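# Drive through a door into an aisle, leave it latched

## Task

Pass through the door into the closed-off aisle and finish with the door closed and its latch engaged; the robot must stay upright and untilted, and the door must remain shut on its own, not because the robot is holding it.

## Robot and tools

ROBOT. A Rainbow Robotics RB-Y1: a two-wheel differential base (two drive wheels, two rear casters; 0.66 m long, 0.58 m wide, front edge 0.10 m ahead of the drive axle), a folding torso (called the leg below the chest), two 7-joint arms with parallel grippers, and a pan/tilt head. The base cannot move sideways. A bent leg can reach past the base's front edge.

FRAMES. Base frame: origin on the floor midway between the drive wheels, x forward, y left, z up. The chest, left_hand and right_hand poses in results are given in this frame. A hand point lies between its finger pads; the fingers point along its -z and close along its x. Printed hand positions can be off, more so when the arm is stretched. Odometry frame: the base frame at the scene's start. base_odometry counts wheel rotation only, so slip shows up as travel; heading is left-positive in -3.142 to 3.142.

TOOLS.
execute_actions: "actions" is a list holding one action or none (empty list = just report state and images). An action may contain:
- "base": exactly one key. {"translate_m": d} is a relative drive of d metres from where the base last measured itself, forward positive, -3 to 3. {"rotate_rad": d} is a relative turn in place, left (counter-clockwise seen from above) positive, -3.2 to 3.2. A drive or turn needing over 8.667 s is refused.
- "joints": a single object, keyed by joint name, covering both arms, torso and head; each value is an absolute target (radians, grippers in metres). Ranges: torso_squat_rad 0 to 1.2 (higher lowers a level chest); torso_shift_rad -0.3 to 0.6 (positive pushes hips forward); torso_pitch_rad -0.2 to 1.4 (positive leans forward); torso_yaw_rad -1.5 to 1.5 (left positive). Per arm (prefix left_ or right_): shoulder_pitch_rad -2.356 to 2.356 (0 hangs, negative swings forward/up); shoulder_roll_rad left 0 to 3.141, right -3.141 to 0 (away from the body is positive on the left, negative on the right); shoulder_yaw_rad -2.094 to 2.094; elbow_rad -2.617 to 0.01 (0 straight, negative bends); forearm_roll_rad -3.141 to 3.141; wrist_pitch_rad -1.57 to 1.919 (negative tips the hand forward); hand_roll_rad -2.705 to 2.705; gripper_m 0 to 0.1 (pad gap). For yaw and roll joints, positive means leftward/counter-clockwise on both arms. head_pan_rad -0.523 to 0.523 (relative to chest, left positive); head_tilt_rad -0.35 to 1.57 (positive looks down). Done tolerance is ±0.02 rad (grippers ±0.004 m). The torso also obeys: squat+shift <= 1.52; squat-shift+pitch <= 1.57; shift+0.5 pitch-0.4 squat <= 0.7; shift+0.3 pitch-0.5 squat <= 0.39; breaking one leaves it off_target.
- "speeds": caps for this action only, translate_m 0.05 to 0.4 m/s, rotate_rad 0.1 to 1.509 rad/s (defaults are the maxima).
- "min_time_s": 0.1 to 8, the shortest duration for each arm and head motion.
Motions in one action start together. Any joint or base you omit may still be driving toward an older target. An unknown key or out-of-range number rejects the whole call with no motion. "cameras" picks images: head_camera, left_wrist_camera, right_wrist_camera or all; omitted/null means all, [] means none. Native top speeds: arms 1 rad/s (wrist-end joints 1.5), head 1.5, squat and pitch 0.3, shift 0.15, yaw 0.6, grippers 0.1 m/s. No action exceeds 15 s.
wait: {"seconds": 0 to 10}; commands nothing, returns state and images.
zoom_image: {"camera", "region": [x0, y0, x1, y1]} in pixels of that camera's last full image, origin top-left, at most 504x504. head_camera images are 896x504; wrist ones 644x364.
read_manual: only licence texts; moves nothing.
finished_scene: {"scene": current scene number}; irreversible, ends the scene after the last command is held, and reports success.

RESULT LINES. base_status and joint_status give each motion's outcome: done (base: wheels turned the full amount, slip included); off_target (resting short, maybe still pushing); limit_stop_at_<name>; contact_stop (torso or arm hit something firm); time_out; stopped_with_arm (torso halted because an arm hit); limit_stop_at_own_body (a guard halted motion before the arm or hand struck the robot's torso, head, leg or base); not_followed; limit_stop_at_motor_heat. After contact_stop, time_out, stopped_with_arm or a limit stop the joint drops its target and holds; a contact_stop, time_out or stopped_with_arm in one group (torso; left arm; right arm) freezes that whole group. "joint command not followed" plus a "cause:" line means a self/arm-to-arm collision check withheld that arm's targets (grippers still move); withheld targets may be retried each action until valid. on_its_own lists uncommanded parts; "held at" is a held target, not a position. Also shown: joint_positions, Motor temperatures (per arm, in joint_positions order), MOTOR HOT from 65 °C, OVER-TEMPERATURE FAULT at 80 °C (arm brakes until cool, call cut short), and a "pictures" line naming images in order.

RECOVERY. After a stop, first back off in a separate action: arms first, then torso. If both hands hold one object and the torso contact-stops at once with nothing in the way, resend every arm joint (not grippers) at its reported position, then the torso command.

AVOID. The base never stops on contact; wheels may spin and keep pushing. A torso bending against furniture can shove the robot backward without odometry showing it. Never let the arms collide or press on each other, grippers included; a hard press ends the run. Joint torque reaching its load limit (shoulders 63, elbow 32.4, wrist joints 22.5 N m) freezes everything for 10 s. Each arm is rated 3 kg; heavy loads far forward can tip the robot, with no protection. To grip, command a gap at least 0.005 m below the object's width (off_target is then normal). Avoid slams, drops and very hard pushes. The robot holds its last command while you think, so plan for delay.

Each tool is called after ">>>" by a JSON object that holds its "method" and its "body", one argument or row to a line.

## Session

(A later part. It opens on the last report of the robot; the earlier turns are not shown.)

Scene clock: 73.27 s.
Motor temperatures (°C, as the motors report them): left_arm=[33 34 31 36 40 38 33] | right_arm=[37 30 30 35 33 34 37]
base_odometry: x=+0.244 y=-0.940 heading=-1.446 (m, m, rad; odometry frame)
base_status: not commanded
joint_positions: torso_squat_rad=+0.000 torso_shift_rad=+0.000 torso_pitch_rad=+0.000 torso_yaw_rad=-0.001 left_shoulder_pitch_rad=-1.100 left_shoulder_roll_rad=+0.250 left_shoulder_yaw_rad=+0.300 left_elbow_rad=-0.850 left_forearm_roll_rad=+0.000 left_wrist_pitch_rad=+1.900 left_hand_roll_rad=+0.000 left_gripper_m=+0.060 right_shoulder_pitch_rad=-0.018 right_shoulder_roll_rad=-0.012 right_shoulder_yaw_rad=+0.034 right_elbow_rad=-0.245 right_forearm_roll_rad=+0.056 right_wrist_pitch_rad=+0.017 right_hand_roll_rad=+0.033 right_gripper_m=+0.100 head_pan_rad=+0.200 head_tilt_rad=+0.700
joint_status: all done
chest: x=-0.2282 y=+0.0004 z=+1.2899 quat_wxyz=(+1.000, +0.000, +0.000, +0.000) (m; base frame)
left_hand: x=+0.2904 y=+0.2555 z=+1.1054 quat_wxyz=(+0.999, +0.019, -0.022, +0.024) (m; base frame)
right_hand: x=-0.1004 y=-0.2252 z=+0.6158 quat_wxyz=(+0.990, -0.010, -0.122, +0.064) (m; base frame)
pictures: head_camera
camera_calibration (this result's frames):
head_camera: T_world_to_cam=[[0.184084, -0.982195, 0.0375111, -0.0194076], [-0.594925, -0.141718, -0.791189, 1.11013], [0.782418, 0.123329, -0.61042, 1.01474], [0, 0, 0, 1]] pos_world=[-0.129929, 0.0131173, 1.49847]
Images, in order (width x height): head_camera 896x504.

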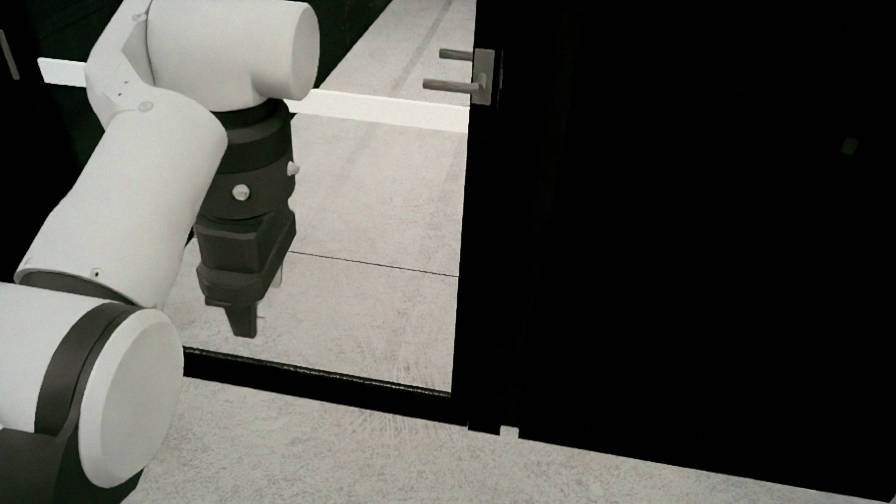

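>>> {"method": "execute_actions", "body": {
  "actions": [
    {"base":{"translate_m":0.593},"joints":{"torso_yaw_rad":-0.09,"left_gripper_m":0.1}}
  ],
  "cameras": ["left_wrist_camera"]
}}

>>> {"method": "execute_actions", "body": {
  "actions": [
    {"joints":{"torso_squat_rad":0.655}}
  ]
}}

>>> {"method": "execute_actions", "body": {
  "actions": [
    {"base":{"translate_m":-0.12},"speeds":{"translate_m":0.06}}
  ]
}}

Scene clock: 78.93 s.
Motor temperatures (°C, as the motors report them): left_arm=[33 34 31 36 40 38 33] | right_arm=[37 30 30 35 33 34 37]
base_odometry: x=+0.318 y=-1.528 heading=-1.445 (m, m, rad; odometry frame)
base_status: done
joint_positions: torso_squat_rad=+0.000 torso_shift_rad=+0.000 torso_pitch_rad=+0.000 torso_yaw_rad=-0.090 left_shoulder_pitch_rad=-1.100 left_shoulder_roll_rad=+0.250 left_shoulder_yaw_rad=+0.300 left_elbow_rad=-0.850 left_forearm_roll_rad=+0.000 left_wrist_pitch_rad=+1.900 left_hand_roll_rad=+0.000 left_gripper_m=+0.100 right_shoulder_pitch_rad=-0.018 right_shoulder_roll_rad=-0.012 right_shoulder_yaw_rad=+0.034 right_elbow_rad=-0.245 right_forearm_roll_rad=+0.056 right_wrist_pitch_rad=+0.017 right_hand_roll_rad=+0.033 right_gripper_m=+0.100 head_pan_rad=+0.200 head_tilt_rad=+0.700
joint_status: all done
chest: x=-0.2283 y=+0.0004 z=+1.2899 quat_wxyz=(+0.999, +0.000, +0.000, -0.045) (m; base frame)
left_hand: x=+0.3110 y=+0.2084 z=+1.1056 quat_wxyz=(+0.999, +0.018, -0.023, -0.021) (m; base frame)
right_hand: x=-0.1208 y=-0.2357 z=+0.6158 quat_wxyz=(+0.992, -0.016, -0.121, +0.020) (m; base frame)
pictures: left_wrist_camera
camera_calibration (this result's frames):
left_wrist_camera: T_world_to_cam=[[0.998278, -0.0135653, 0.0570728, -0.370193], [-0.0455588, -0.79217, 0.608598, -0.462675], [0.0369555, -0.61015, -0.791424, 1.07831], [0, 0, 0, 1]] pos_world=[0.308627, 0.28639, 1.15611]
Images, in order (width x height): left_wrist_camera 644x364.

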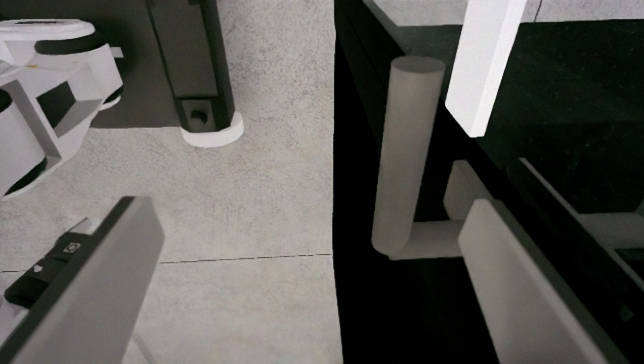

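Scene clock: 81.90 s.
Motor temperatures (°C, as the motors report them): left_arm=[33 34 31 36 40 38 33] | right_arm=[37 30 30 35 33 34 37]
base_odometry: x=+0.318 y=-1.528 heading=-1.445 (m, m, rad; odometry frame)
base_status: not commanded
joint_positions: torso_squat_rad=+0.655 torso_shift_rad=-0.001 torso_pitch_rad=-0.002 torso_yaw_rad=-0.090 left_shoulder_pitch_rad=-1.106 left_shoulder_roll_rad=+0.255 left_shoulder_yaw_rad=+0.300 left_elbow_rad=-0.854 left_forearm_roll_rad=-0.001 left_wrist_pitch_rad=+1.898 left_hand_roll_rad=+0.000 left_gripper_m=+0.100 right_shoulder_pitch_rad=-0.018 right_shoulder_roll_rad=-0.012 right_shoulder_yaw_rad=+0.034 right_elbow_rad=-0.245 right_forearm_roll_rad=+0.056 right_wrist_pitch_rad=+0.017 right_hand_roll_rad=+0.033 right_gripper_m=+0.100 head_pan_rad=+0.200 head_tilt_rad=+0.700
joint_status: all done
chest: x=-0.2290 y=+0.0004 z=+1.1450 quat_wxyz=(+0.999, +0.000, -0.001, -0.045) (m; base frame)
left_hand: x=+0.3136 y=+0.2100 z=+0.9665 quat_wxyz=(+0.999, +0.019, -0.030, -0.019) (m; base frame)
right_hand: x=-0.1204 y=-0.2356 z=+0.4711 quat_wxyz=(+0.992, -0.016, -0.122, +0.020) (m; base frame)
pictures: head_camera, left_wrist_camera, right_wrist_camera
camera_calibration (this result's frames):
head_camera: T_world_to_cam=[[0.0961105, -0.994662, 0.0375667, -0.0340816], [-0.603764, -0.0882619, -0.792262, 0.994206], [0.791348, 0.0534633, -0.609023, 0.927365], [0, 0, 0, 1]] pos_world=[-0.130328, 0.00427094, 1.35374]
left_wrist_camera: T_world_to_cam=[[0.997353, -0.0110256, 0.0718703, -0.379345], [-0.052476, -0.793343, 0.60651, -0.372261], [0.0503306, -0.608676, -0.791821, 0.965058], [0, 0, 0, 1]] pos_world=[0.310234, 0.287894, 1.0172]
right_wrist_camera: T_world_to_cam=[[-0.960457, -0.0502543, -0.273854, -0.000502082], [-0.211538, 0.771232, 0.600377, -0.101131], [0.181033, 0.634568, -0.751366, 0.608128], [0, 0, 0, 1]] pos_world=[-0.131967, -0.307928, 0.517506]
Images, in order (width x height): head_camera 896x504, left_wrist_camera 644x364, right_wrist_camera 644x364.

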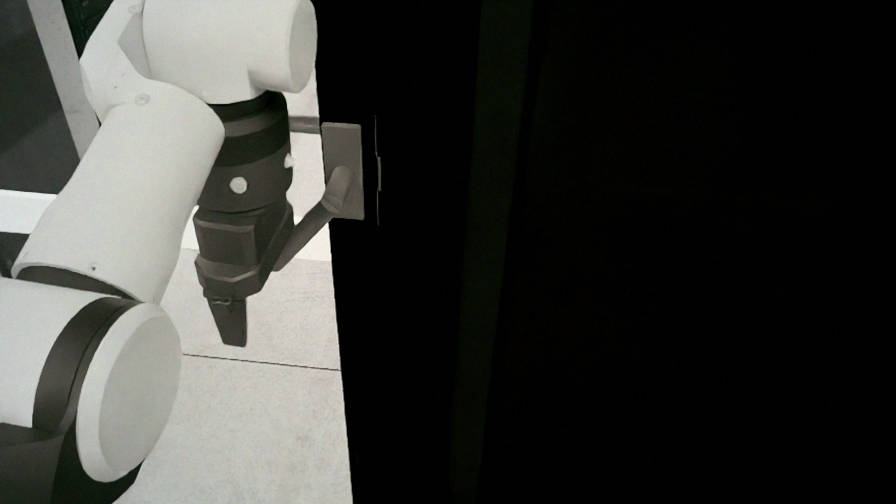

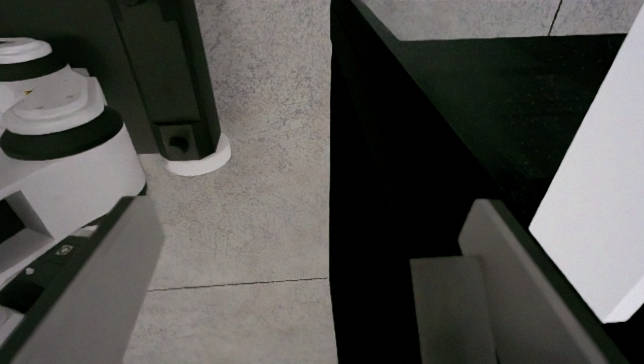

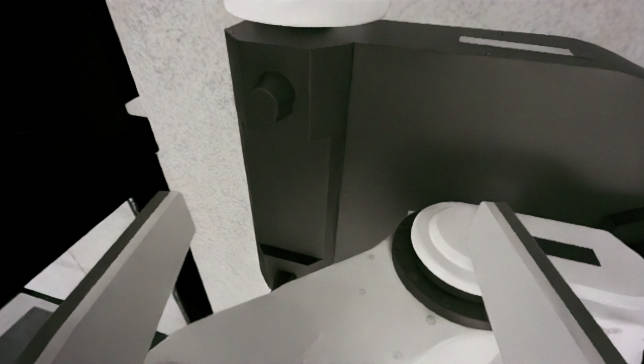

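Scene clock: 93.93 s.
Motor temperatures (°C, as the motors report them): left_arm=[33 35 31 36 41 39 33] | right_arm=[37 30 30 35 33 34 37]
TORQUE FAULT: left_shoulder_roll_rad reached its load limit. The robot stopped for 10 seconds, dropped its targets and accepts commands again. The stop added 9.4 s to the call and to motion_time.
base_odometry: x=+0.303 y=-1.411 heading=-1.446 (m, m, rad; odometry frame)
base_status: done
joint_positions: torso_squat_rad=+0.655 torso_shift_rad=+0.000 torso_pitch_rad=-0.001 torso_yaw_rad=-0.089 left_shoulder_pitch_rad=-1.107 left_shoulder_roll_rad=+0.271 left_shoulder_yaw_rad=+0.302 left_elbow_rad=-0.857 left_forearm_roll_rad=-0.006 left_wrist_pitch_rad=+1.895 left_hand_roll_rad=+0.001 left_gripper_m=+0.100 right_shoulder_pitch_rad=-0.018 right_shoulder_roll_rad=-0.012 right_shoulder_yaw_rad=+0.034 right_elbow_rad=-0.245 right_forearm_roll_rad=+0.056 right_wrist_pitch_rad=+0.017 right_hand_roll_rad=+0.033 right_gripper_m=+0.100 head_pan_rad=+0.200 head_tilt_rad=+0.700
joint_status: not commanded
chest: x=-0.2284 y=+0.0009 z=+1.1451 quat_wxyz=(+0.999, -0.001, -0.001, -0.045) (m; base frame)
left_hand: x=+0.3170 y=+0.2206 z=+0.9703 quat_wxyz=(+0.999, +0.024, -0.036, -0.010) (m; base frame)
right_hand: x=-0.1206 y=-0.2356 z=+0.4711 quat_wxyz=(+0.992, -0.016, -0.121, +0.020) (m; base frame)
pictures: head_camera, left_wrist_camera, right_wrist_camera
camera_calibration (this result's frames):
head_camera: T_world_to_cam=[[0.0966449, -0.994586, 0.0381795, -0.0342386], [-0.604503, -0.0891276, -0.791601, 0.993672], [0.790719, 0.0534246, -0.609844, 0.927734], [0, 0, 0, 1]] pos_world=[-0.12959, 0.00494655, 1.35367]
left_wrist_camera: T_world_to_cam=[[0.996394, 0.0058133, 0.0846445, -0.398693], [-0.046206, -0.799544, 0.598827, -0.359089], [0.0711581, -0.600579, -0.796392, 0.970319], [0, 0, 0, 1]] pos_world=[0.311617, 0.297964, 1.02153]
right_wrist_camera: T_world_to_cam=[[-0.96078, -0.0508559, -0.272609, -0.00143746], [-0.211112, 0.771562, 0.600104, -0.100992], [0.179816, 0.634119, -0.752037, 0.608243], [0, 0, 0, 1]] pos_world=[-0.132073, -0.30785, 0.517634]
Images, in order (width x height): head_camera 896x504, left_wrist_camera 644x364, right_wrist_camera 644x364.

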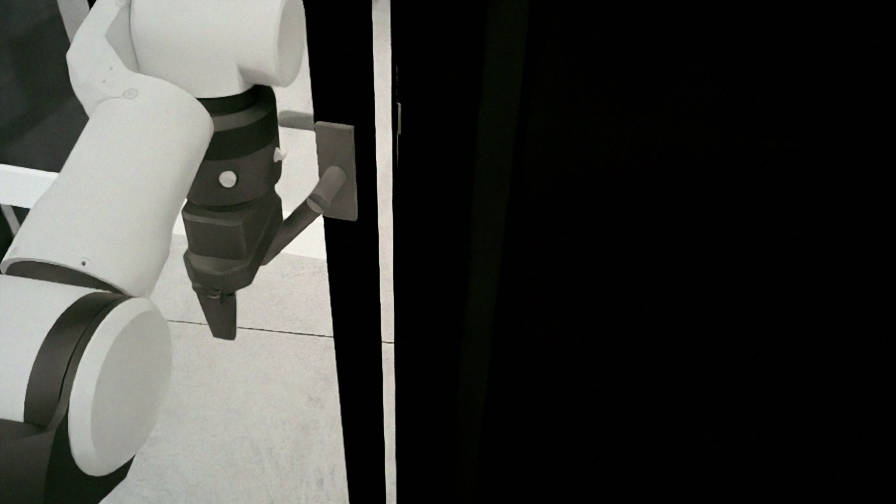

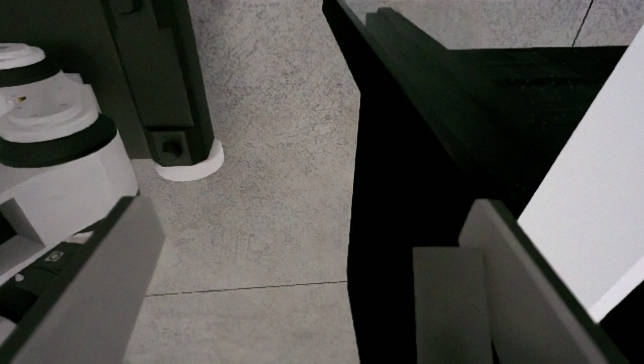

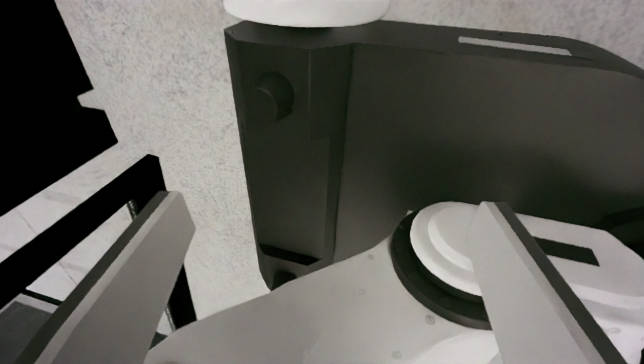

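>>> {"method": "execute_actions", "body": {
  "actions": [
    {"joints":{"torso_squat_rad":0.5,"left_hand_roll_rad":-0.1}}
  ],
  "cameras": []
}}

>>> {"method": "execute_actions", "body": {
  "actions": [
    {"base":{"translate_m":-0.14},"speeds":{"translate_m":0.08},"joints":{"torso_yaw_rad":-0.05,"left_hand_roll_rad":-0.3},"min_time_s":2}
  ],
  "cameras": ["left_wrist_camera"]
}}

>>> {"method": "execute_actions", "body": {
  "actions": [
    {"base":{"translate_m":-0.06},"joints":{"torso_yaw_rad":0.06,"left_hand_roll_rad":-0.5}}
  ],
  "cameras": []
}}

>>> {"method": "execute_actions", "body": {
  "actions": [
    {"base":{"translate_m":-0.06},"joints":{"torso_yaw_rad":0.17,"left_hand_roll_rad":-0.7}}
  ],
  "cameras": ["left_wrist_camera"]
}}

>>> {"method": "execute_actions", "body": {
  "actions": [
    {"joints":{"torso_yaw_rad":0.5,"left_hand_roll_rad":-1.25,"right_elbow_rad":-1.2,"right_gripper_m":0},"min_time_s":0.9}
  ]
}}

Scene clock: 100.37 s.
Motor temperatures (°C, as the motors report them): left_arm=[33 35 31 35 41 39 33] | right_arm=[37 30 30 35 33 34 37]
base_odometry: x=+0.303 y=-1.411 heading=-1.446 (m, m, rad; odometry frame)
base_status: not commanded
joint_positions: torso_squat_rad=+0.500 torso_shift_rad=+0.000 torso_pitch_rad=+0.000 torso_yaw_rad=-0.090 left_shoulder_pitch_rad=-1.105 left_shoulder_roll_rad=+0.264 left_shoulder_yaw_rad=+0.302 left_elbow_rad=-0.855 left_forearm_roll_rad=-0.004 left_wrist_pitch_rad=+1.896 left_hand_roll_rad=-0.100 left_gripper_m=+0.100 right_shoulder_pitch_rad=-0.018 right_shoulder_roll_rad=-0.012 right_shoulder_yaw_rad=+0.034 right_elbow_rad=-0.245 right_forearm_roll_rad=+0.056 right_wrist_pitch_rad=+0.017 right_hand_roll_rad=+0.033 right_gripper_m=+0.100 head_pan_rad=+0.200 head_tilt_rad=+0.700
joint_status: all done
chest: x=-0.2277 y=+0.0005 z=+1.2043 quat_wxyz=(+0.999, -0.001, +0.000, -0.045) (m; base frame)
left_hand: x=+0.3158 y=+0.2160 z=+1.0256 quat_wxyz=(+0.997, +0.023, -0.031, -0.064) (m; base frame)
right_hand: x=-0.1210 y=-0.2357 z=+0.5301 quat_wxyz=(+0.992, -0.016, -0.121, +0.020) (m; base frame)
pictures: none
No camera images: the call's "cameras" was empty. Leave "cameras" out to get every camera's image.

Scene clock: 102.67 s.
Motor temperatures (°C, as the motors report them): left_arm=[33 35 31 35 41 39 33] | right_arm=[37 30 30 35 33 34 37]
base_odometry: x=+0.286 y=-1.272 heading=-1.445 (m, m, rad; odometry frame)
base_status: done
joint_positions: torso_squat_rad=+0.500 torso_shift_rad=+0.000 torso_pitch_rad=+0.000 torso_yaw_rad=-0.050 left_shoulder_pitch_rad=-1.106 left_shoulder_roll_rad=+0.265 left_shoulder_yaw_rad=+0.302 left_elbow_rad=-0.856 left_forearm_roll_rad=-0.004 left_wrist_pitch_rad=+1.895 left_hand_roll_rad=-0.300 left_gripper_m=+0.100 right_shoulder_pitch_rad=-0.018 right_shoulder_roll_rad=-0.012 right_shoulder_yaw_rad=+0.034 right_elbow_rad=-0.245 right_forearm_roll_rad=+0.056 right_wrist_pitch_rad=+0.017 right_hand_roll_rad=+0.033 right_gripper_m=+0.100 head_pan_rad=+0.200 head_tilt_rad=+0.700
joint_status: all done
chest: x=-0.2281 y=+0.0005 z=+1.2042 quat_wxyz=(+1.000, +0.000, +0.000, -0.025) (m; base frame)
left_hand: x=+0.3069 y=+0.2376 z=+1.0267 quat_wxyz=(+0.989, +0.027, -0.029, -0.144) (m; base frame)
right_hand: x=-0.1117 y=-0.2312 z=+0.5301 quat_wxyz=(+0.992, -0.013, -0.121, +0.039) (m; base frame)
pictures: left_wrist_camera
camera_calibration (this result's frames):
left_wrist_camera: T_world_to_cam=[[0.963992, -0.258622, 0.0619174, -0.297444], [-0.244583, -0.770837, 0.588208, -0.314808], [-0.104395, -0.582172, -0.806336, 1.08592], [0, 0, 0, 1]] pos_world=[0.323102, 0.3126, 1.0792]
Images, in order (width x height): left_wrist_camera 644x364.

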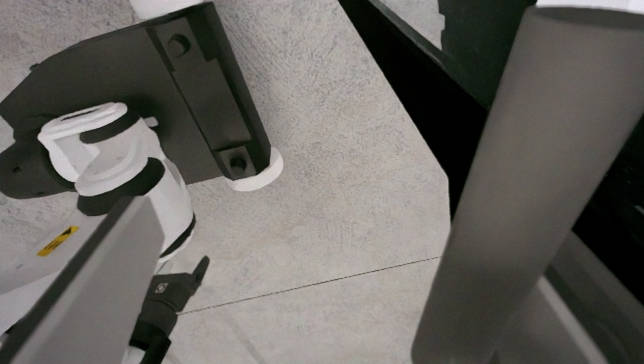

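Scene clock: 103.90 s.
Motor temperatures (°C, as the motors report them): left_arm=[33 35 31 35 41 39 33] | right_arm=[37 30 30 35 33 34 37]
base_odometry: x=+0.278 y=-1.213 heading=-1.444 (m, m, rad; odometry frame)
base_status: done
joint_positions: torso_squat_rad=+0.500 torso_shift_rad=+0.000 torso_pitch_rad=+0.000 torso_yaw_rad=+0.060 left_shoulder_pitch_rad=-1.106 left_shoulder_roll_rad=+0.263 left_shoulder_yaw_rad=+0.302 left_elbow_rad=-0.855 left_forearm_roll_rad=-0.004 left_wrist_pitch_rad=+1.895 left_hand_roll_rad=-0.500 left_gripper_m=+0.100 right_shoulder_pitch_rad=-0.018 right_shoulder_roll_rad=-0.012 right_shoulder_yaw_rad=+0.034 right_elbow_rad=-0.245 right_forearm_roll_rad=+0.056 right_wrist_pitch_rad=+0.017 right_hand_roll_rad=+0.033 right_gripper_m=+0.100 head_pan_rad=+0.200 head_tilt_rad=+0.700
joint_status: all done
chest: x=-0.2281 y=+0.0003 z=+1.2042 quat_wxyz=(+1.000, +0.000, +0.000, +0.030) (m; base frame)
left_hand: x=+0.2776 y=+0.2940 z=+1.0266 quat_wxyz=(+0.981, +0.031, -0.024, -0.189) (m; base frame)
right_hand: x=-0.0870 y=-0.2171 z=+0.5301 quat_wxyz=(+0.988, -0.007, -0.122, +0.094) (m; base frame)
pictures: none
No camera images: the call's "cameras" was empty. Leave "cameras" out to get every camera's image.

Scene clock: 105.23 s.
Motor temperatures (°C, as the motors report them): left_arm=[33 35 31 35 41 39 33] | right_arm=[37 30 30 35 33 34 37]
base_odometry: x=+0.271 y=-1.153 heading=-1.444 (m, m, rad; odometry frame)
base_status: done
joint_positions: torso_squat_rad=+0.500 torso_shift_rad=+0.000 torso_pitch_rad=+0.000 torso_yaw_rad=+0.170 left_shoulder_pitch_rad=-1.106 left_shoulder_roll_rad=+0.263 left_shoulder_yaw_rad=+0.302 left_elbow_rad=-0.855 left_forearm_roll_rad=-0.004 left_wrist_pitch_rad=+1.896 left_hand_roll_rad=-0.700 left_gripper_m=+0.100 right_shoulder_pitch_rad=-0.018 right_shoulder_roll_rad=-0.012 right_shoulder_yaw_rad=+0.034 right_elbow_rad=-0.245 right_forearm_roll_rad=+0.056 right_wrist_pitch_rad=+0.017 right_hand_roll_rad=+0.033 right_gripper_m=+0.100 head_pan_rad=+0.200 head_tilt_rad=+0.700
joint_status: all done
chest: x=-0.2281 y=+0.0003 z=+1.2042 quat_wxyz=(+0.996, +0.000, +0.000, +0.085) (m; base frame)
left_hand: x=+0.2422 y=+0.3475 z=+1.0263 quat_wxyz=(+0.972, +0.034, -0.019, -0.233) (m; base frame)
right_hand: x=-0.0640 y=-0.2003 z=+0.5301 quat_wxyz=(+0.981, +0.000, -0.122, +0.148) (m; base frame)
pictures: left_wrist_camera
camera_calibration (this result's frames):
left_wrist_camera: T_world_to_cam=[[0.90285, -0.428612, 0.033966, -0.104067], [-0.367579, -0.728473, 0.578111, -0.220233], [-0.223042, -0.534433, -0.815251, 1.16412], [0, 0, 0, 1]] pos_world=[0.272652, 0.417107, 1.07991]
Images, in order (width x height): left_wrist_camera 644x364.

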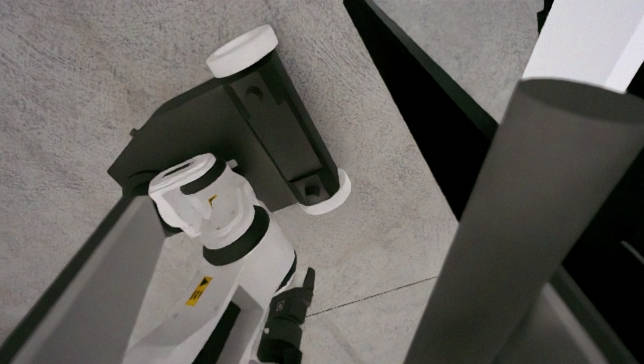

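Scene clock: 106.80 s.
Motor temperatures (°C, as the motors report them): left_arm=[33 35 31 35 41 39 33] | right_arm=[37 30 30 35 33 34 37]
base_odometry: x=+0.271 y=-1.153 heading=-1.444 (m, m, rad; odometry frame)
base_status: not commanded
joint_positions: torso_squat_rad=+0.500 torso_shift_rad=+0.000 torso_pitch_rad=+0.000 torso_yaw_rad=+0.500 left_shoulder_pitch_rad=-1.105 left_shoulder_roll_rad=+0.262 left_shoulder_yaw_rad=+0.302 left_elbow_rad=-0.855 left_forearm_roll_rad=-0.003 left_wrist_pitch_rad=+1.896 left_hand_roll_rad=-1.250 left_gripper_m=+0.100 right_shoulder_pitch_rad=-0.018 right_shoulder_roll_rad=-0.012 right_shoulder_yaw_rad=+0.034 right_elbow_rad=-1.200 right_forearm_roll_rad=+0.056 right_wrist_pitch_rad=+0.017 right_hand_roll_rad=+0.033 right_gripper_m=+0.000 head_pan_rad=+0.200 head_tilt_rad=+0.700
joint_status: all done
chest: x=-0.2281 y=+0.0003 z=+1.2042 quat_wxyz=(+0.969, +0.000, +0.000, +0.247) (m; base frame)
left_hand: x=+0.1043 y=+0.4807 z=+1.0258 quat_wxyz=(+0.940, +0.038, -0.002, -0.338) (m; base frame)
right_hand: x=+0.2924 y=+0.0479 z=+0.8075 quat_wxyz=(+0.784, +0.120, -0.551, +0.258) (m; base frame)
pictures: head_camera, left_wrist_camera, right_wrist_camera
camera_calibration (this result's frames):
head_camera: T_world_to_cam=[[0.632952, -0.77329, 0.0373353, 0.0862151], [-0.45422, -0.409976, -0.790951, 1.07426], [0.626941, 0.483676, -0.610739, 0.927199], [0, 0, 0, 1]] pos_world=[-0.147917, 0.0586276, 1.41275]
left_wrist_camera: T_world_to_cam=[[0.788685, -0.614741, -0.0083626, 0.2224], [-0.497567, -0.646227, 0.578634, -0.200095], [-0.361114, -0.452199, -0.815545, 1.17936], [0, 0, 0, 1]] pos_world=[0.15092, 0.540718, 1.07947]
right_wrist_camera: T_world_to_cam=[[-0.227872, -0.261694, -0.937865, 0.834526], [-0.938316, 0.316291, 0.139726, 0.171779], [0.260073, 0.911853, -0.317626, 0.219621], [0, 0, 0, 1]] pos_world=[0.29423, -0.036204, 0.828428]
Images, in order (width x height): head_camera 896x504, left_wrist_camera 644x364, right_wrist_camera 644x364.

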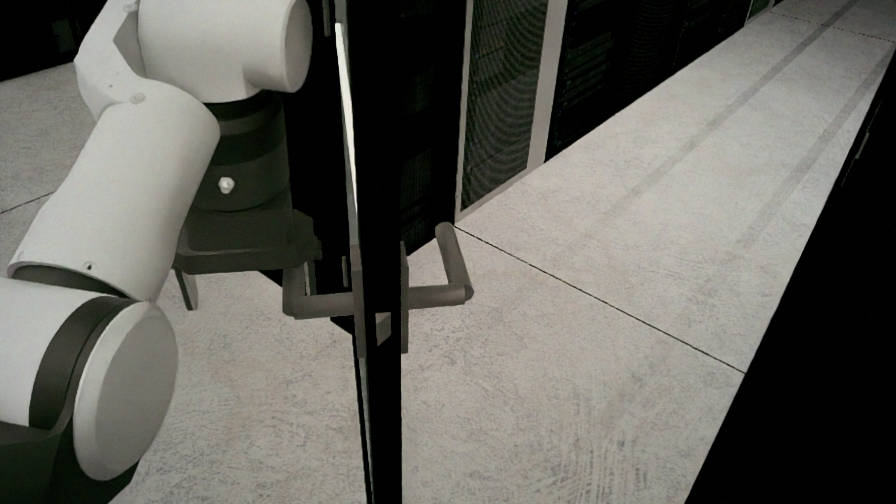

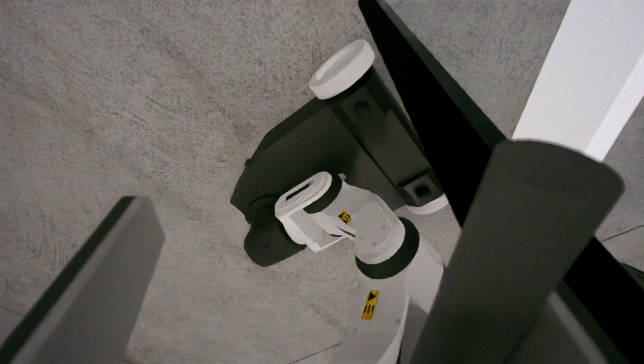

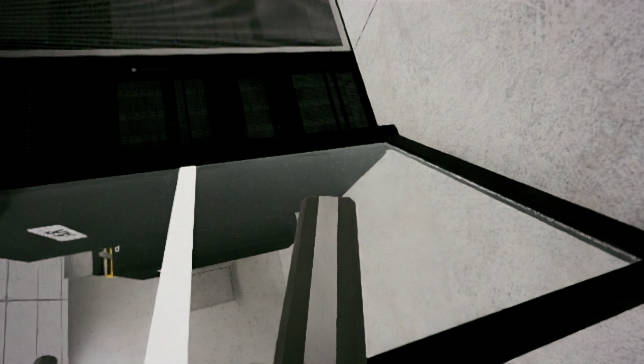

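>>> {"method": "execute_actions", "body": {
  "actions": [
    {"base":{"translate_m":0.05},"joints":{"torso_yaw_rad":0.7,"left_hand_roll_rad":-1.5}}
  ],
  "cameras": []
}}

>>> {"method": "execute_actions", "body": {
  "actions": [
    {"base":{"translate_m":0.1},"joints":{"torso_yaw_rad":0.93,"left_hand_roll_rad":-1.8,"right_shoulder_pitch_rad":-0.5,"right_elbow_rad":-0.6,"right_shoulder_yaw_rad":0.3}}
  ]
}}

Scene clock: 109.50 s.
Motor temperatures (°C, as the motors report them): left_arm=[33 35 31 35 41 39 33] | right_arm=[37 30 30 35 33 34 37]
base_odometry: x=+0.277 y=-1.203 heading=-1.444 (m, m, rad; odometry frame)
base_status: done
joint_positions: torso_squat_rad=+0.500 torso_shift_rad=+0.000 torso_pitch_rad=+0.000 torso_yaw_rad=+0.700 left_shoulder_pitch_rad=-1.105 left_shoulder_roll_rad=+0.262 left_shoulder_yaw_rad=+0.302 left_elbow_rad=-0.855 left_forearm_roll_rad=-0.003 left_wrist_pitch_rad=+1.896 left_hand_roll_rad=-1.500 left_gripper_m=+0.100 right_shoulder_pitch_rad=-0.018 right_shoulder_roll_rad=-0.012 right_shoulder_yaw_rad=+0.034 right_elbow_rad=-1.200 right_forearm_roll_rad=+0.056 right_wrist_pitch_rad=+0.017 right_hand_roll_rad=+0.033 right_gripper_m=+0.000 head_pan_rad=+0.200 head_tilt_rad=+0.700
joint_status: all done
chest: x=-0.2281 y=+0.0003 z=+1.2042 quat_wxyz=(+0.939, +0.000, +0.000, +0.343) (m; base frame)
left_hand: x=+0.0023 y=+0.5367 z=+1.0254 quat_wxyz=(+0.931, +0.037, +0.006, -0.362) (m; base frame)
right_hand: x=+0.2725 y=+0.1503 z=+0.8074 quat_wxyz=(+0.754, +0.175, -0.537, +0.335) (m; base frame)
pictures: none
No camera images: the call's "cameras" was empty. Leave "cameras" out to get every camera's image.

Scene clock: 111.17 s.
Motor temperatures (°C, as the motors report them): left_arm=[33 35 31 35 41 39 33] | right_arm=[37 30 30 36 33 34 37]
base_odometry: x=+0.290 y=-1.302 heading=-1.445 (m, m, rad; odometry frame)
base_status: done
joint_positions: torso_squat_rad=+0.500 torso_shift_rad=+0.000 torso_pitch_rad=+0.000 torso_yaw_rad=+0.930 left_shoulder_pitch_rad=-1.104 left_shoulder_roll_rad=+0.262 left_shoulder_yaw_rad=+0.302 left_elbow_rad=-0.854 left_forearm_roll_rad=-0.003 left_wrist_pitch_rad=+1.897 left_hand_roll_rad=-1.800 left_gripper_m=+0.100 right_shoulder_pitch_rad=-0.500 right_shoulder_roll_rad=-0.012 right_shoulder_yaw_rad=+0.300 right_elbow_rad=-0.600 right_forearm_roll_rad=+0.056 right_wrist_pitch_rad=+0.017 right_hand_roll_rad=+0.033 right_gripper_m=+0.000 head_pan_rad=+0.200 head_tilt_rad=+0.700
joint_status: all done
chest: x=-0.2281 y=+0.0002 z=+1.2042 quat_wxyz=(+0.894, +0.000, +0.000, +0.448) (m; base frame)
left_hand: x=-0.1266 y=+0.5748 z=+1.0248 quat_wxyz=(+0.918, +0.033, +0.016, -0.394) (m; base frame)
right_hand: x=+0.1538 y=+0.3827 z=+0.7780 quat_wxyz=(+0.622, +0.224, -0.438, +0.609) (m; base frame)
pictures: head_camera, left_wrist_camera, right_wrist_camera
camera_calibration (this result's frames):
head_camera: T_world_to_cam=[[0.897756, -0.43893, 0.0370737, 0.146799], [-0.242184, -0.562139, -0.790789, 1.12246], [0.367942, 0.700956, -0.610966, 0.868357], [0, 0, 0, 1]] pos_world=[-0.179452, 0.086732, 1.41272]
left_wrist_camera: T_world_to_cam=[[0.709272, -0.703597, -0.0434213, 0.539338], [-0.545777, -0.587077, 0.597886, -0.313433], [-0.446162, -0.400365, -0.800404, 1.08158], [0, 0, 0, 1]] pos_world=[-0.0710422, 0.628494, 1.07652]
right_wrist_camera: T_world_to_cam=[[0.141474, -0.534396, -0.83331, 0.829054], [-0.895685, -0.427585, 0.122143, 0.23176], [-0.421584, 0.729104, -0.539143, 0.288119], [0, 0, 0, 1]] pos_world=[0.211761, 0.332071, 0.817889]
Images, in order (width x height): head_camera 896x504, left_wrist_camera 644x364, right_wrist_camera 644x364.

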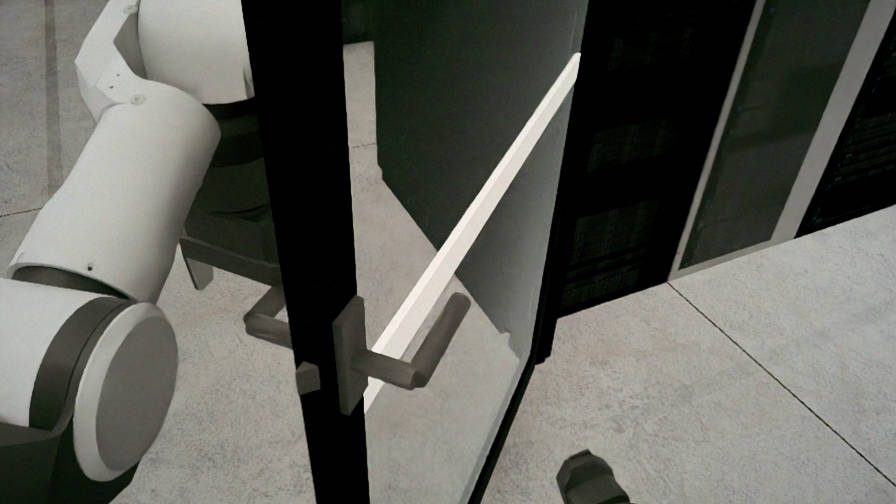

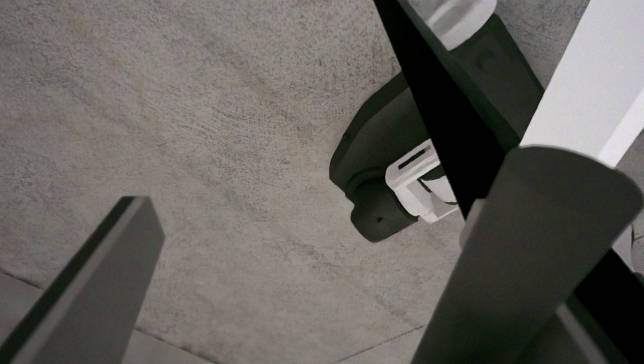

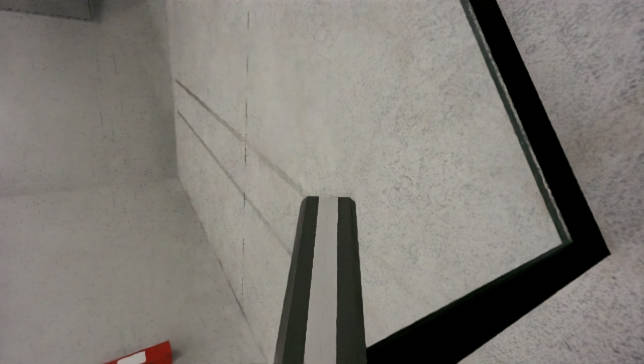

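>>> {"method": "execute_actions", "body": {
  "actions": [
    {"joints":{"torso_squat_rad":0,"right_shoulder_pitch_rad":-0.7,"right_elbow_rad":-0.45}}
  ],
  "cameras": []
}}

>>> {"method": "execute_actions", "body": {
  "actions": [
    {"joints":{"torso_yaw_rad":1.3,"left_shoulder_roll_rad":0.6}}
  ],
  "cameras": []
}}

>>> {"method": "execute_actions", "body": {
  "actions": [
    {"base":{"translate_m":0.15},"speeds":{"translate_m":0.08},"joints":{"left_shoulder_pitch_rad":0,"left_shoulder_roll_rad":0.3,"left_elbow_rad":-0.2,"left_wrist_pitch_rad":0,"left_hand_roll_rad":0,"head_pan_rad":-0.2,"head_tilt_rad":0.9}}
  ],
  "cameras": ["head_camera"]
}}

Scene clock: 115.73 s.
Motor temperatures (°C, as the motors report them): left_arm=[33 35 31 36 41 39 33] | right_arm=[37 30 30 36 33 34 37]
base_odometry: x=+0.290 y=-1.302 heading=-1.445 (m, m, rad; odometry frame)
base_status: not commanded
joint_positions: torso_squat_rad=+0.000 torso_shift_rad=+0.000 torso_pitch_rad=+0.000 torso_yaw_rad=+0.930 left_shoulder_pitch_rad=-1.104 left_shoulder_roll_rad=+0.263 left_shoulder_yaw_rad=+0.302 left_elbow_rad=-0.855 left_forearm_roll_rad=-0.004 left_wrist_pitch_rad=+1.897 left_hand_roll_rad=-1.800 left_gripper_m=+0.100 right_shoulder_pitch_rad=-0.699 right_shoulder_roll_rad=-0.014 right_shoulder_yaw_rad=+0.299 right_elbow_rad=-0.449 right_forearm_roll_rad=+0.055 right_wrist_pitch_rad=+0.017 right_hand_roll_rad=+0.033 right_gripper_m=+0.000 head_pan_rad=+0.200 head_tilt_rad=+0.700
joint_status: all done
chest: x=-0.2280 y=+0.0003 z=+1.2899 quat_wxyz=(+0.894, +0.000, +0.000, +0.448) (m; base frame)
left_hand: x=-0.1273 y=+0.5756 z=+1.1108 quat_wxyz=(+0.919, +0.034, +0.017, -0.393) (m; base frame)
right_hand: x=+0.1782 y=+0.4265 z=+0.9090 quat_wxyz=(+0.592, +0.207, -0.462, +0.627) (m; base frame)
pictures: none
No camera images: the call's "cameras" was empty. Leave "cameras" out to get every camera's image.

Scene clock: 117.23 s.
Motor temperatures (°C, as the motors report them): left_arm=[33 35 31 36 41 39 33] | right_arm=[37 30 30 36 33 34 37]
base_odometry: x=+0.290 y=-1.302 heading=-1.445 (m, m, rad; odometry frame)
base_status: not commanded
joint_positions: torso_squat_rad=+0.000 torso_shift_rad=+0.000 torso_pitch_rad=-0.001 torso_yaw_rad=+1.300 left_shoulder_pitch_rad=-1.104 left_shoulder_roll_rad=+0.600 left_shoulder_yaw_rad=+0.301 left_elbow_rad=-0.855 left_forearm_roll_rad=-0.004 left_wrist_pitch_rad=+1.897 left_hand_roll_rad=-1.800 left_gripper_m=+0.100 right_shoulder_pitch_rad=-0.699 right_shoulder_roll_rad=-0.014 right_shoulder_yaw_rad=+0.299 right_elbow_rad=-0.449 right_forearm_roll_rad=+0.055 right_wrist_pitch_rad=+0.018 right_hand_roll_rad=+0.033 right_gripper_m=+0.000 head_pan_rad=+0.200 head_tilt_rad=+0.700
joint_status: all done
chest: x=-0.2283 y=+0.0002 z=+1.2899 quat_wxyz=(+0.796, +0.000, +0.000, +0.605) (m; base frame)
left_hand: x=-0.5205 y=+0.6069 z=+1.1844 quat_wxyz=(+0.989, +0.081, +0.099, -0.078) (m; base frame)
right_hand: x=-0.0038 y=+0.5443 z=+0.9087 quat_wxyz=(+0.467, +0.288, -0.416, +0.726) (m; base frame)
pictures: none
No camera images: the call's "cameras" was empty. Leave "cameras" out to get every camera's image.

Scene clock: 119.67 s.
Motor temperatures (°C, as the motors report them): left_arm=[33 35 31 35 41 39 33] | right_arm=[38 30 30 36 33 34 37]
base_odometry: x=+0.309 y=-1.451 heading=-1.445 (m, m, rad; odometry frame)
base_status: done
joint_positions: torso_squat_rad=+0.000 torso_shift_rad=+0.000 torso_pitch_rad=+0.000 torso_yaw_rad=+1.300 left_shoulder_pitch_rad=+0.000 left_shoulder_roll_rad=+0.300 left_shoulder_yaw_rad=+0.301 left_elbow_rad=-0.200 left_forearm_roll_rad=-0.004 left_wrist_pitch_rad=+0.000 left_hand_roll_rad=+0.000 left_gripper_m=+0.100 right_shoulder_pitch_rad=-0.698 right_shoulder_roll_rad=-0.014 right_shoulder_yaw_rad=+0.299 right_elbow_rad=-0.449 right_forearm_roll_rad=+0.055 right_wrist_pitch_rad=+0.018 right_hand_roll_rad=+0.033 right_gripper_m=+0.000 head_pan_rad=-0.200 head_tilt_rad=+0.900
joint_status: all done
chest: x=-0.2281 y=+0.0002 z=+1.2899 quat_wxyz=(+0.796, +0.000, +0.000, +0.605) (m; base frame)
left_hand: x=-0.6577 y=+0.2155 z=+0.6531 quat_wxyz=(+0.694, +0.201, +0.003, +0.692) (m; base frame)
right_hand: x=-0.0032 y=+0.5436 z=+0.9078 quat_wxyz=(+0.467, +0.288, -0.415, +0.726) (m; base frame)
pictures: head_camera
camera_calibration (this result's frames):
head_camera: T_world_to_cam=[[0.887537, -0.459068, 0.0391842, 0.146742], [-0.324762, -0.683663, -0.653555, 0.970212], [0.326815, 0.567329, -0.755864, 1.13054], [0, 0, 0, 1]] pos_world=[-0.184629, 0.0892729, 1.48287]
Images, in order (width x height): head_camera 896x504.

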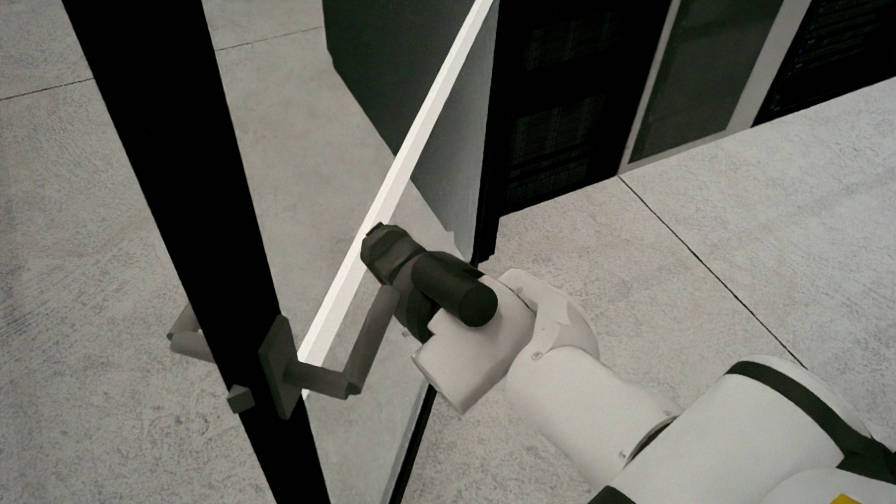

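>>> {"method": "execute_actions", "body": {
  "actions": [
    {"base":{"rotate_rad":1.2},"joints":{"torso_yaw_rad":0.4,"left_shoulder_roll_rad":0.03,"left_shoulder_yaw_rad":0}}
  ],
  "cameras": ["head_camera"]
}}

>>> {"method": "execute_actions", "body": {
  "actions": [
    {"base":{"translate_m":0.58},"speeds":{"translate_m":0.1}}
  ],
  "cameras": ["head_camera"]
}}

>>> {"method": "execute_actions", "body": {
  "actions": [
    {"base":{"rotate_rad":-1.2},"speeds":{"rotate_rad":0.4},"joints":{"torso_yaw_rad":0,"right_shoulder_pitch_rad":0,"right_shoulder_yaw_rad":0,"head_pan_rad":0},"min_time_s":3}
  ]
}}

Scene clock: 126.37 s.
Motor temperatures (°C, as the motors report them): left_arm=[33 35 31 35 40 39 33] | right_arm=[38 30 30 36 33 34 37]
base_odometry: x=+0.308 y=-1.451 heading=-0.246 (m, m, rad; odometry frame)
base_status: done
joint_positions: torso_squat_rad=+0.000 torso_shift_rad=+0.000 torso_pitch_rad=-0.001 torso_yaw_rad=+0.400 left_shoulder_pitch_rad=+0.000 left_shoulder_roll_rad=+0.030 left_shoulder_yaw_rad=+0.000 left_elbow_rad=-0.200 left_forearm_roll_rad=-0.004 left_wrist_pitch_rad=+0.000 left_hand_roll_rad=+0.000 left_gripper_m=+0.100 right_shoulder_pitch_rad=-0.699 right_shoulder_roll_rad=-0.015 right_shoulder_yaw_rad=+0.299 right_elbow_rad=-0.449 right_forearm_roll_rad=+0.055 right_wrist_pitch_rad=+0.018 right_hand_roll_rad=+0.033 right_gripper_m=+0.000 head_pan_rad=-0.200 head_tilt_rad=+0.900
joint_status: all done
chest: x=-0.2284 y=+0.0002 z=+1.2899 quat_wxyz=(+0.980, +0.000, +0.000, +0.198) (m; base frame)
left_hand: x=-0.2329 y=+0.2612 z=+0.6111 quat_wxyz=(+0.976, +0.034, -0.095, +0.194) (m; base frame)
right_hand: x=+0.3380 y=+0.1616 z=+0.9089 quat_wxyz=(+0.736, +0.078, -0.500, +0.450) (m; base frame)
pictures: head_camera
camera_calibration (this result's frames):
head_camera: T_world_to_cam=[[0.19197, -0.980612, 0.0393423, -0.012021], [-0.736745, -0.170481, -0.654326, 0.876896], [0.648347, 0.0966255, -0.755188, 1.20331], [0, 0, 0, 1]] pos_world=[-0.131807, 0.0214353, 1.48298]
Images, in order (width x height): head_camera 896x504.

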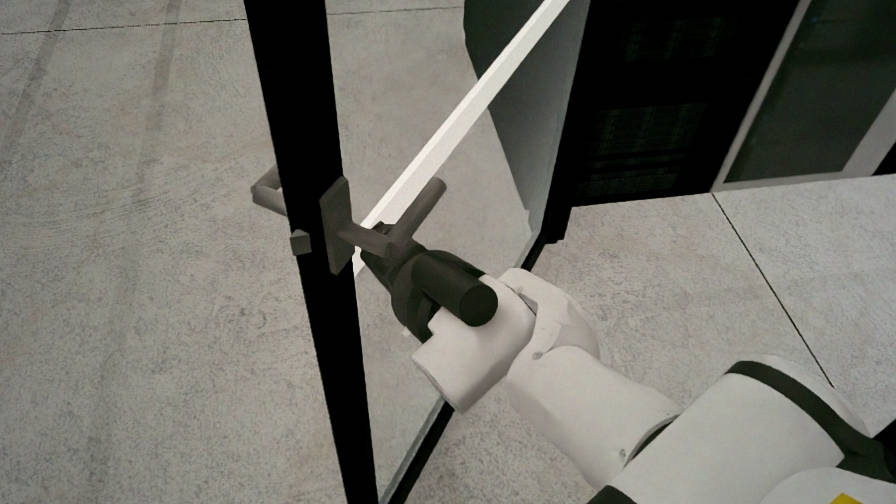

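Scene clock: 132.77 s.
Motor temperatures (°C, as the motors report them): left_arm=[33 34 31 35 40 38 33] | right_arm=[38 30 30 36 33 34 37]
base_odometry: x=+0.871 y=-1.591 heading=-0.245 (m, m, rad; odometry frame)
base_status: done
joint_positions: torso_squat_rad=+0.000 torso_shift_rad=+0.000 torso_pitch_rad=-0.001 torso_yaw_rad=+0.400 left_shoulder_pitch_rad=+0.000 left_shoulder_roll_rad=+0.030 left_shoulder_yaw_rad=+0.000 left_elbow_rad=-0.200 left_forearm_roll_rad=-0.004 left_wrist_pitch_rad=+0.000 left_hand_roll_rad=+0.000 left_gripper_m=+0.100 right_shoulder_pitch_rad=-0.698 right_shoulder_roll_rad=-0.012 right_shoulder_yaw_rad=+0.300 right_elbow_rad=-0.449 right_forearm_roll_rad=+0.055 right_wrist_pitch_rad=+0.018 right_hand_roll_rad=+0.033 right_gripper_m=+0.000 head_pan_rad=-0.200 head_tilt_rad=+0.900
joint_status: not commanded
chest: x=-0.2285 y=+0.0003 z=+1.2899 quat_wxyz=(+0.980, +0.000, +0.000, +0.199) (m; base frame)
left_hand: x=-0.2329 y=+0.2613 z=+0.6111 quat_wxyz=(+0.976, +0.034, -0.095, +0.194) (m; base frame)
right_hand: x=+0.3358 y=+0.1634 z=+0.9079 quat_wxyz=(+0.736, +0.080, -0.499, +0.451) (m; base frame)
pictures: head_camera
camera_calibration (this result's frames):
head_camera: T_world_to_cam=[[0.192186, -0.980563, 0.0395038, -0.012032], [-0.736688, -0.170748, -0.654321, 0.87682], [0.648348, 0.096649, -0.755184, 1.20339], [0, 0, 0, 1]] pos_world=[-0.131958, 0.0216107, 1.48298]
Images, in order (width x height): head_camera 896x504.

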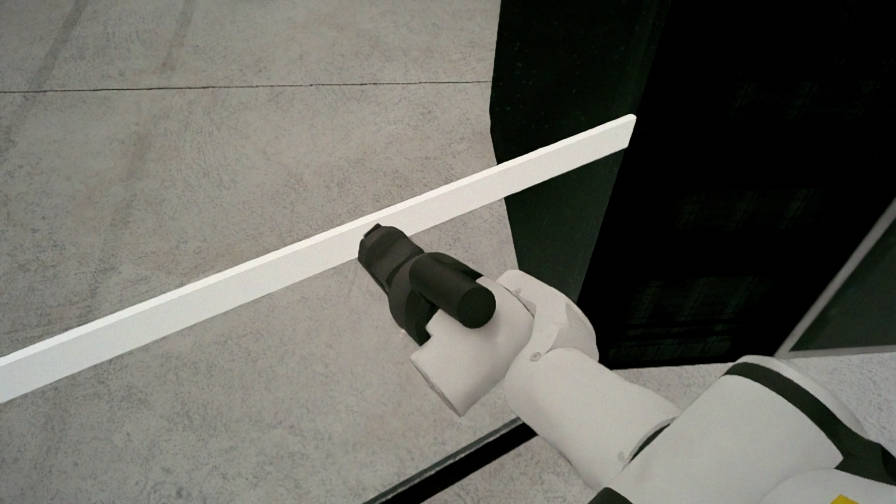

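Scene clock: 136.87 s.
Motor temperatures (°C, as the motors report them): left_arm=[33 34 31 35 40 38 33] | right_arm=[38 30 30 36 33 34 37]
base_odometry: x=+0.871 y=-1.591 heading=-1.444 (m, m, rad; odometry frame)
base_status: done
joint_positions: torso_squat_rad=+0.000 torso_shift_rad=+0.000 torso_pitch_rad=-0.001 torso_yaw_rad=+0.000 left_shoulder_pitch_rad=+0.000 left_shoulder_roll_rad=+0.030 left_shoulder_yaw_rad=+0.000 left_elbow_rad=-0.200 left_forearm_roll_rad=-0.004 left_wrist_pitch_rad=+0.000 left_hand_roll_rad=+0.000 left_gripper_m=+0.100 right_shoulder_pitch_rad=+0.000 right_shoulder_roll_rad=-0.012 right_shoulder_yaw_rad=+0.000 right_elbow_rad=-0.450 right_forearm_roll_rad=+0.055 right_wrist_pitch_rad=+0.017 right_hand_roll_rad=+0.033 right_gripper_m=+0.000 head_pan_rad=+0.000 head_tilt_rad=+0.900
joint_status: all done
chest: x=-0.2284 y=+0.0005 z=+1.2899 quat_wxyz=(+1.000, +0.000, +0.000, +0.000) (m; base frame)
left_hand: x=-0.1308 y=+0.2424 z=+0.6111 quat_wxyz=(+0.995, +0.015, -0.100, -0.003) (m; base frame)
right_hand: x=-0.0167 y=-0.2293 z=+0.6411 quat_wxyz=(+0.976, -0.016, -0.215, +0.045) (m; base frame)
pictures: head_camera, left_wrist_camera, right_wrist_camera
camera_calibration (this result's frames):
head_camera: T_world_to_cam=[[-0.00633257, -0.999199, 0.0395102, -0.0615936], [-0.755912, -0.0210829, -0.654334, 0.872775], [0.654643, -0.0340099, -0.755173, 1.20431], [0, 0, 0, 1]] pos_world=[-0.129041, -0.00218524, 1.48298]
left_wrist_camera: T_world_to_cam=[[0.97743, 0.0188877, 0.210415, -0.00478244], [-0.114902, -0.788271, 0.604506, -0.162422], [0.177282, -0.615039, -0.768309, 0.729493], [0, 0, 0, 1]] pos_world=[-0.143314, 0.320725, 0.659667]
right_wrist_camera: T_world_to_cam=[[-0.888838, -0.100856, -0.446983, 0.246552], [-0.359397, 0.758574, 0.543507, -0.155071], [0.284254, 0.643734, -0.710497, 0.690734], [0, 0, 0, 1]] pos_world=[-0.032931, -0.30215, 0.685251]
Images, in order (width x height): head_camera 896x504, left_wrist_camera 644x364, right_wrist_camera 644x364.

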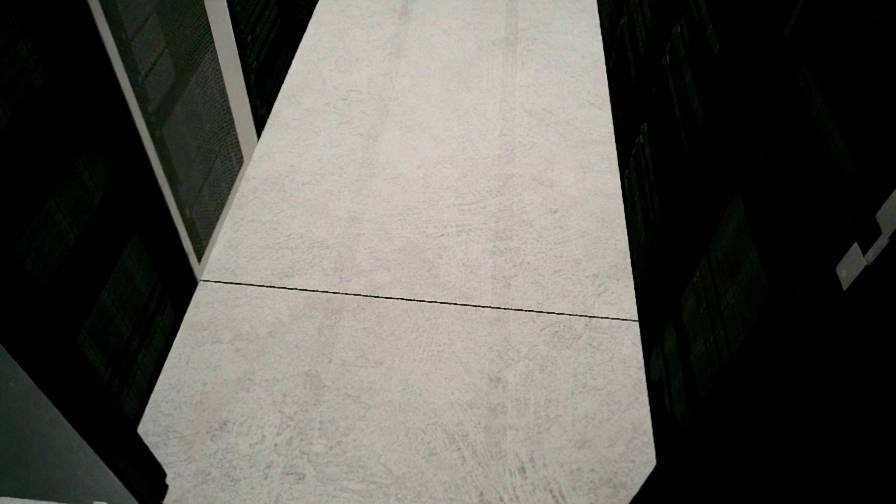

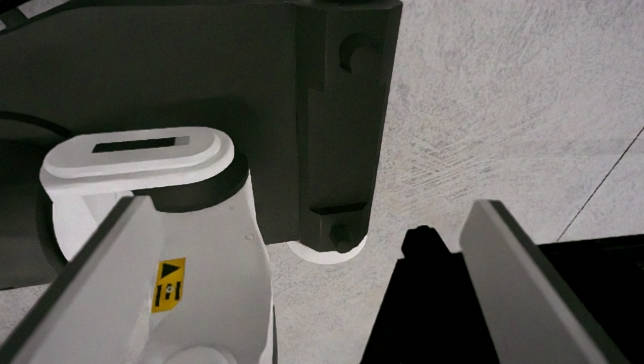

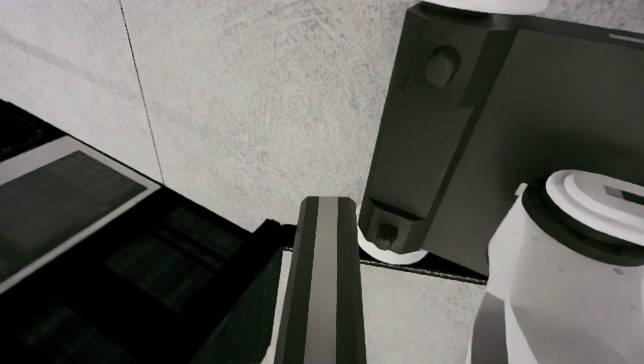

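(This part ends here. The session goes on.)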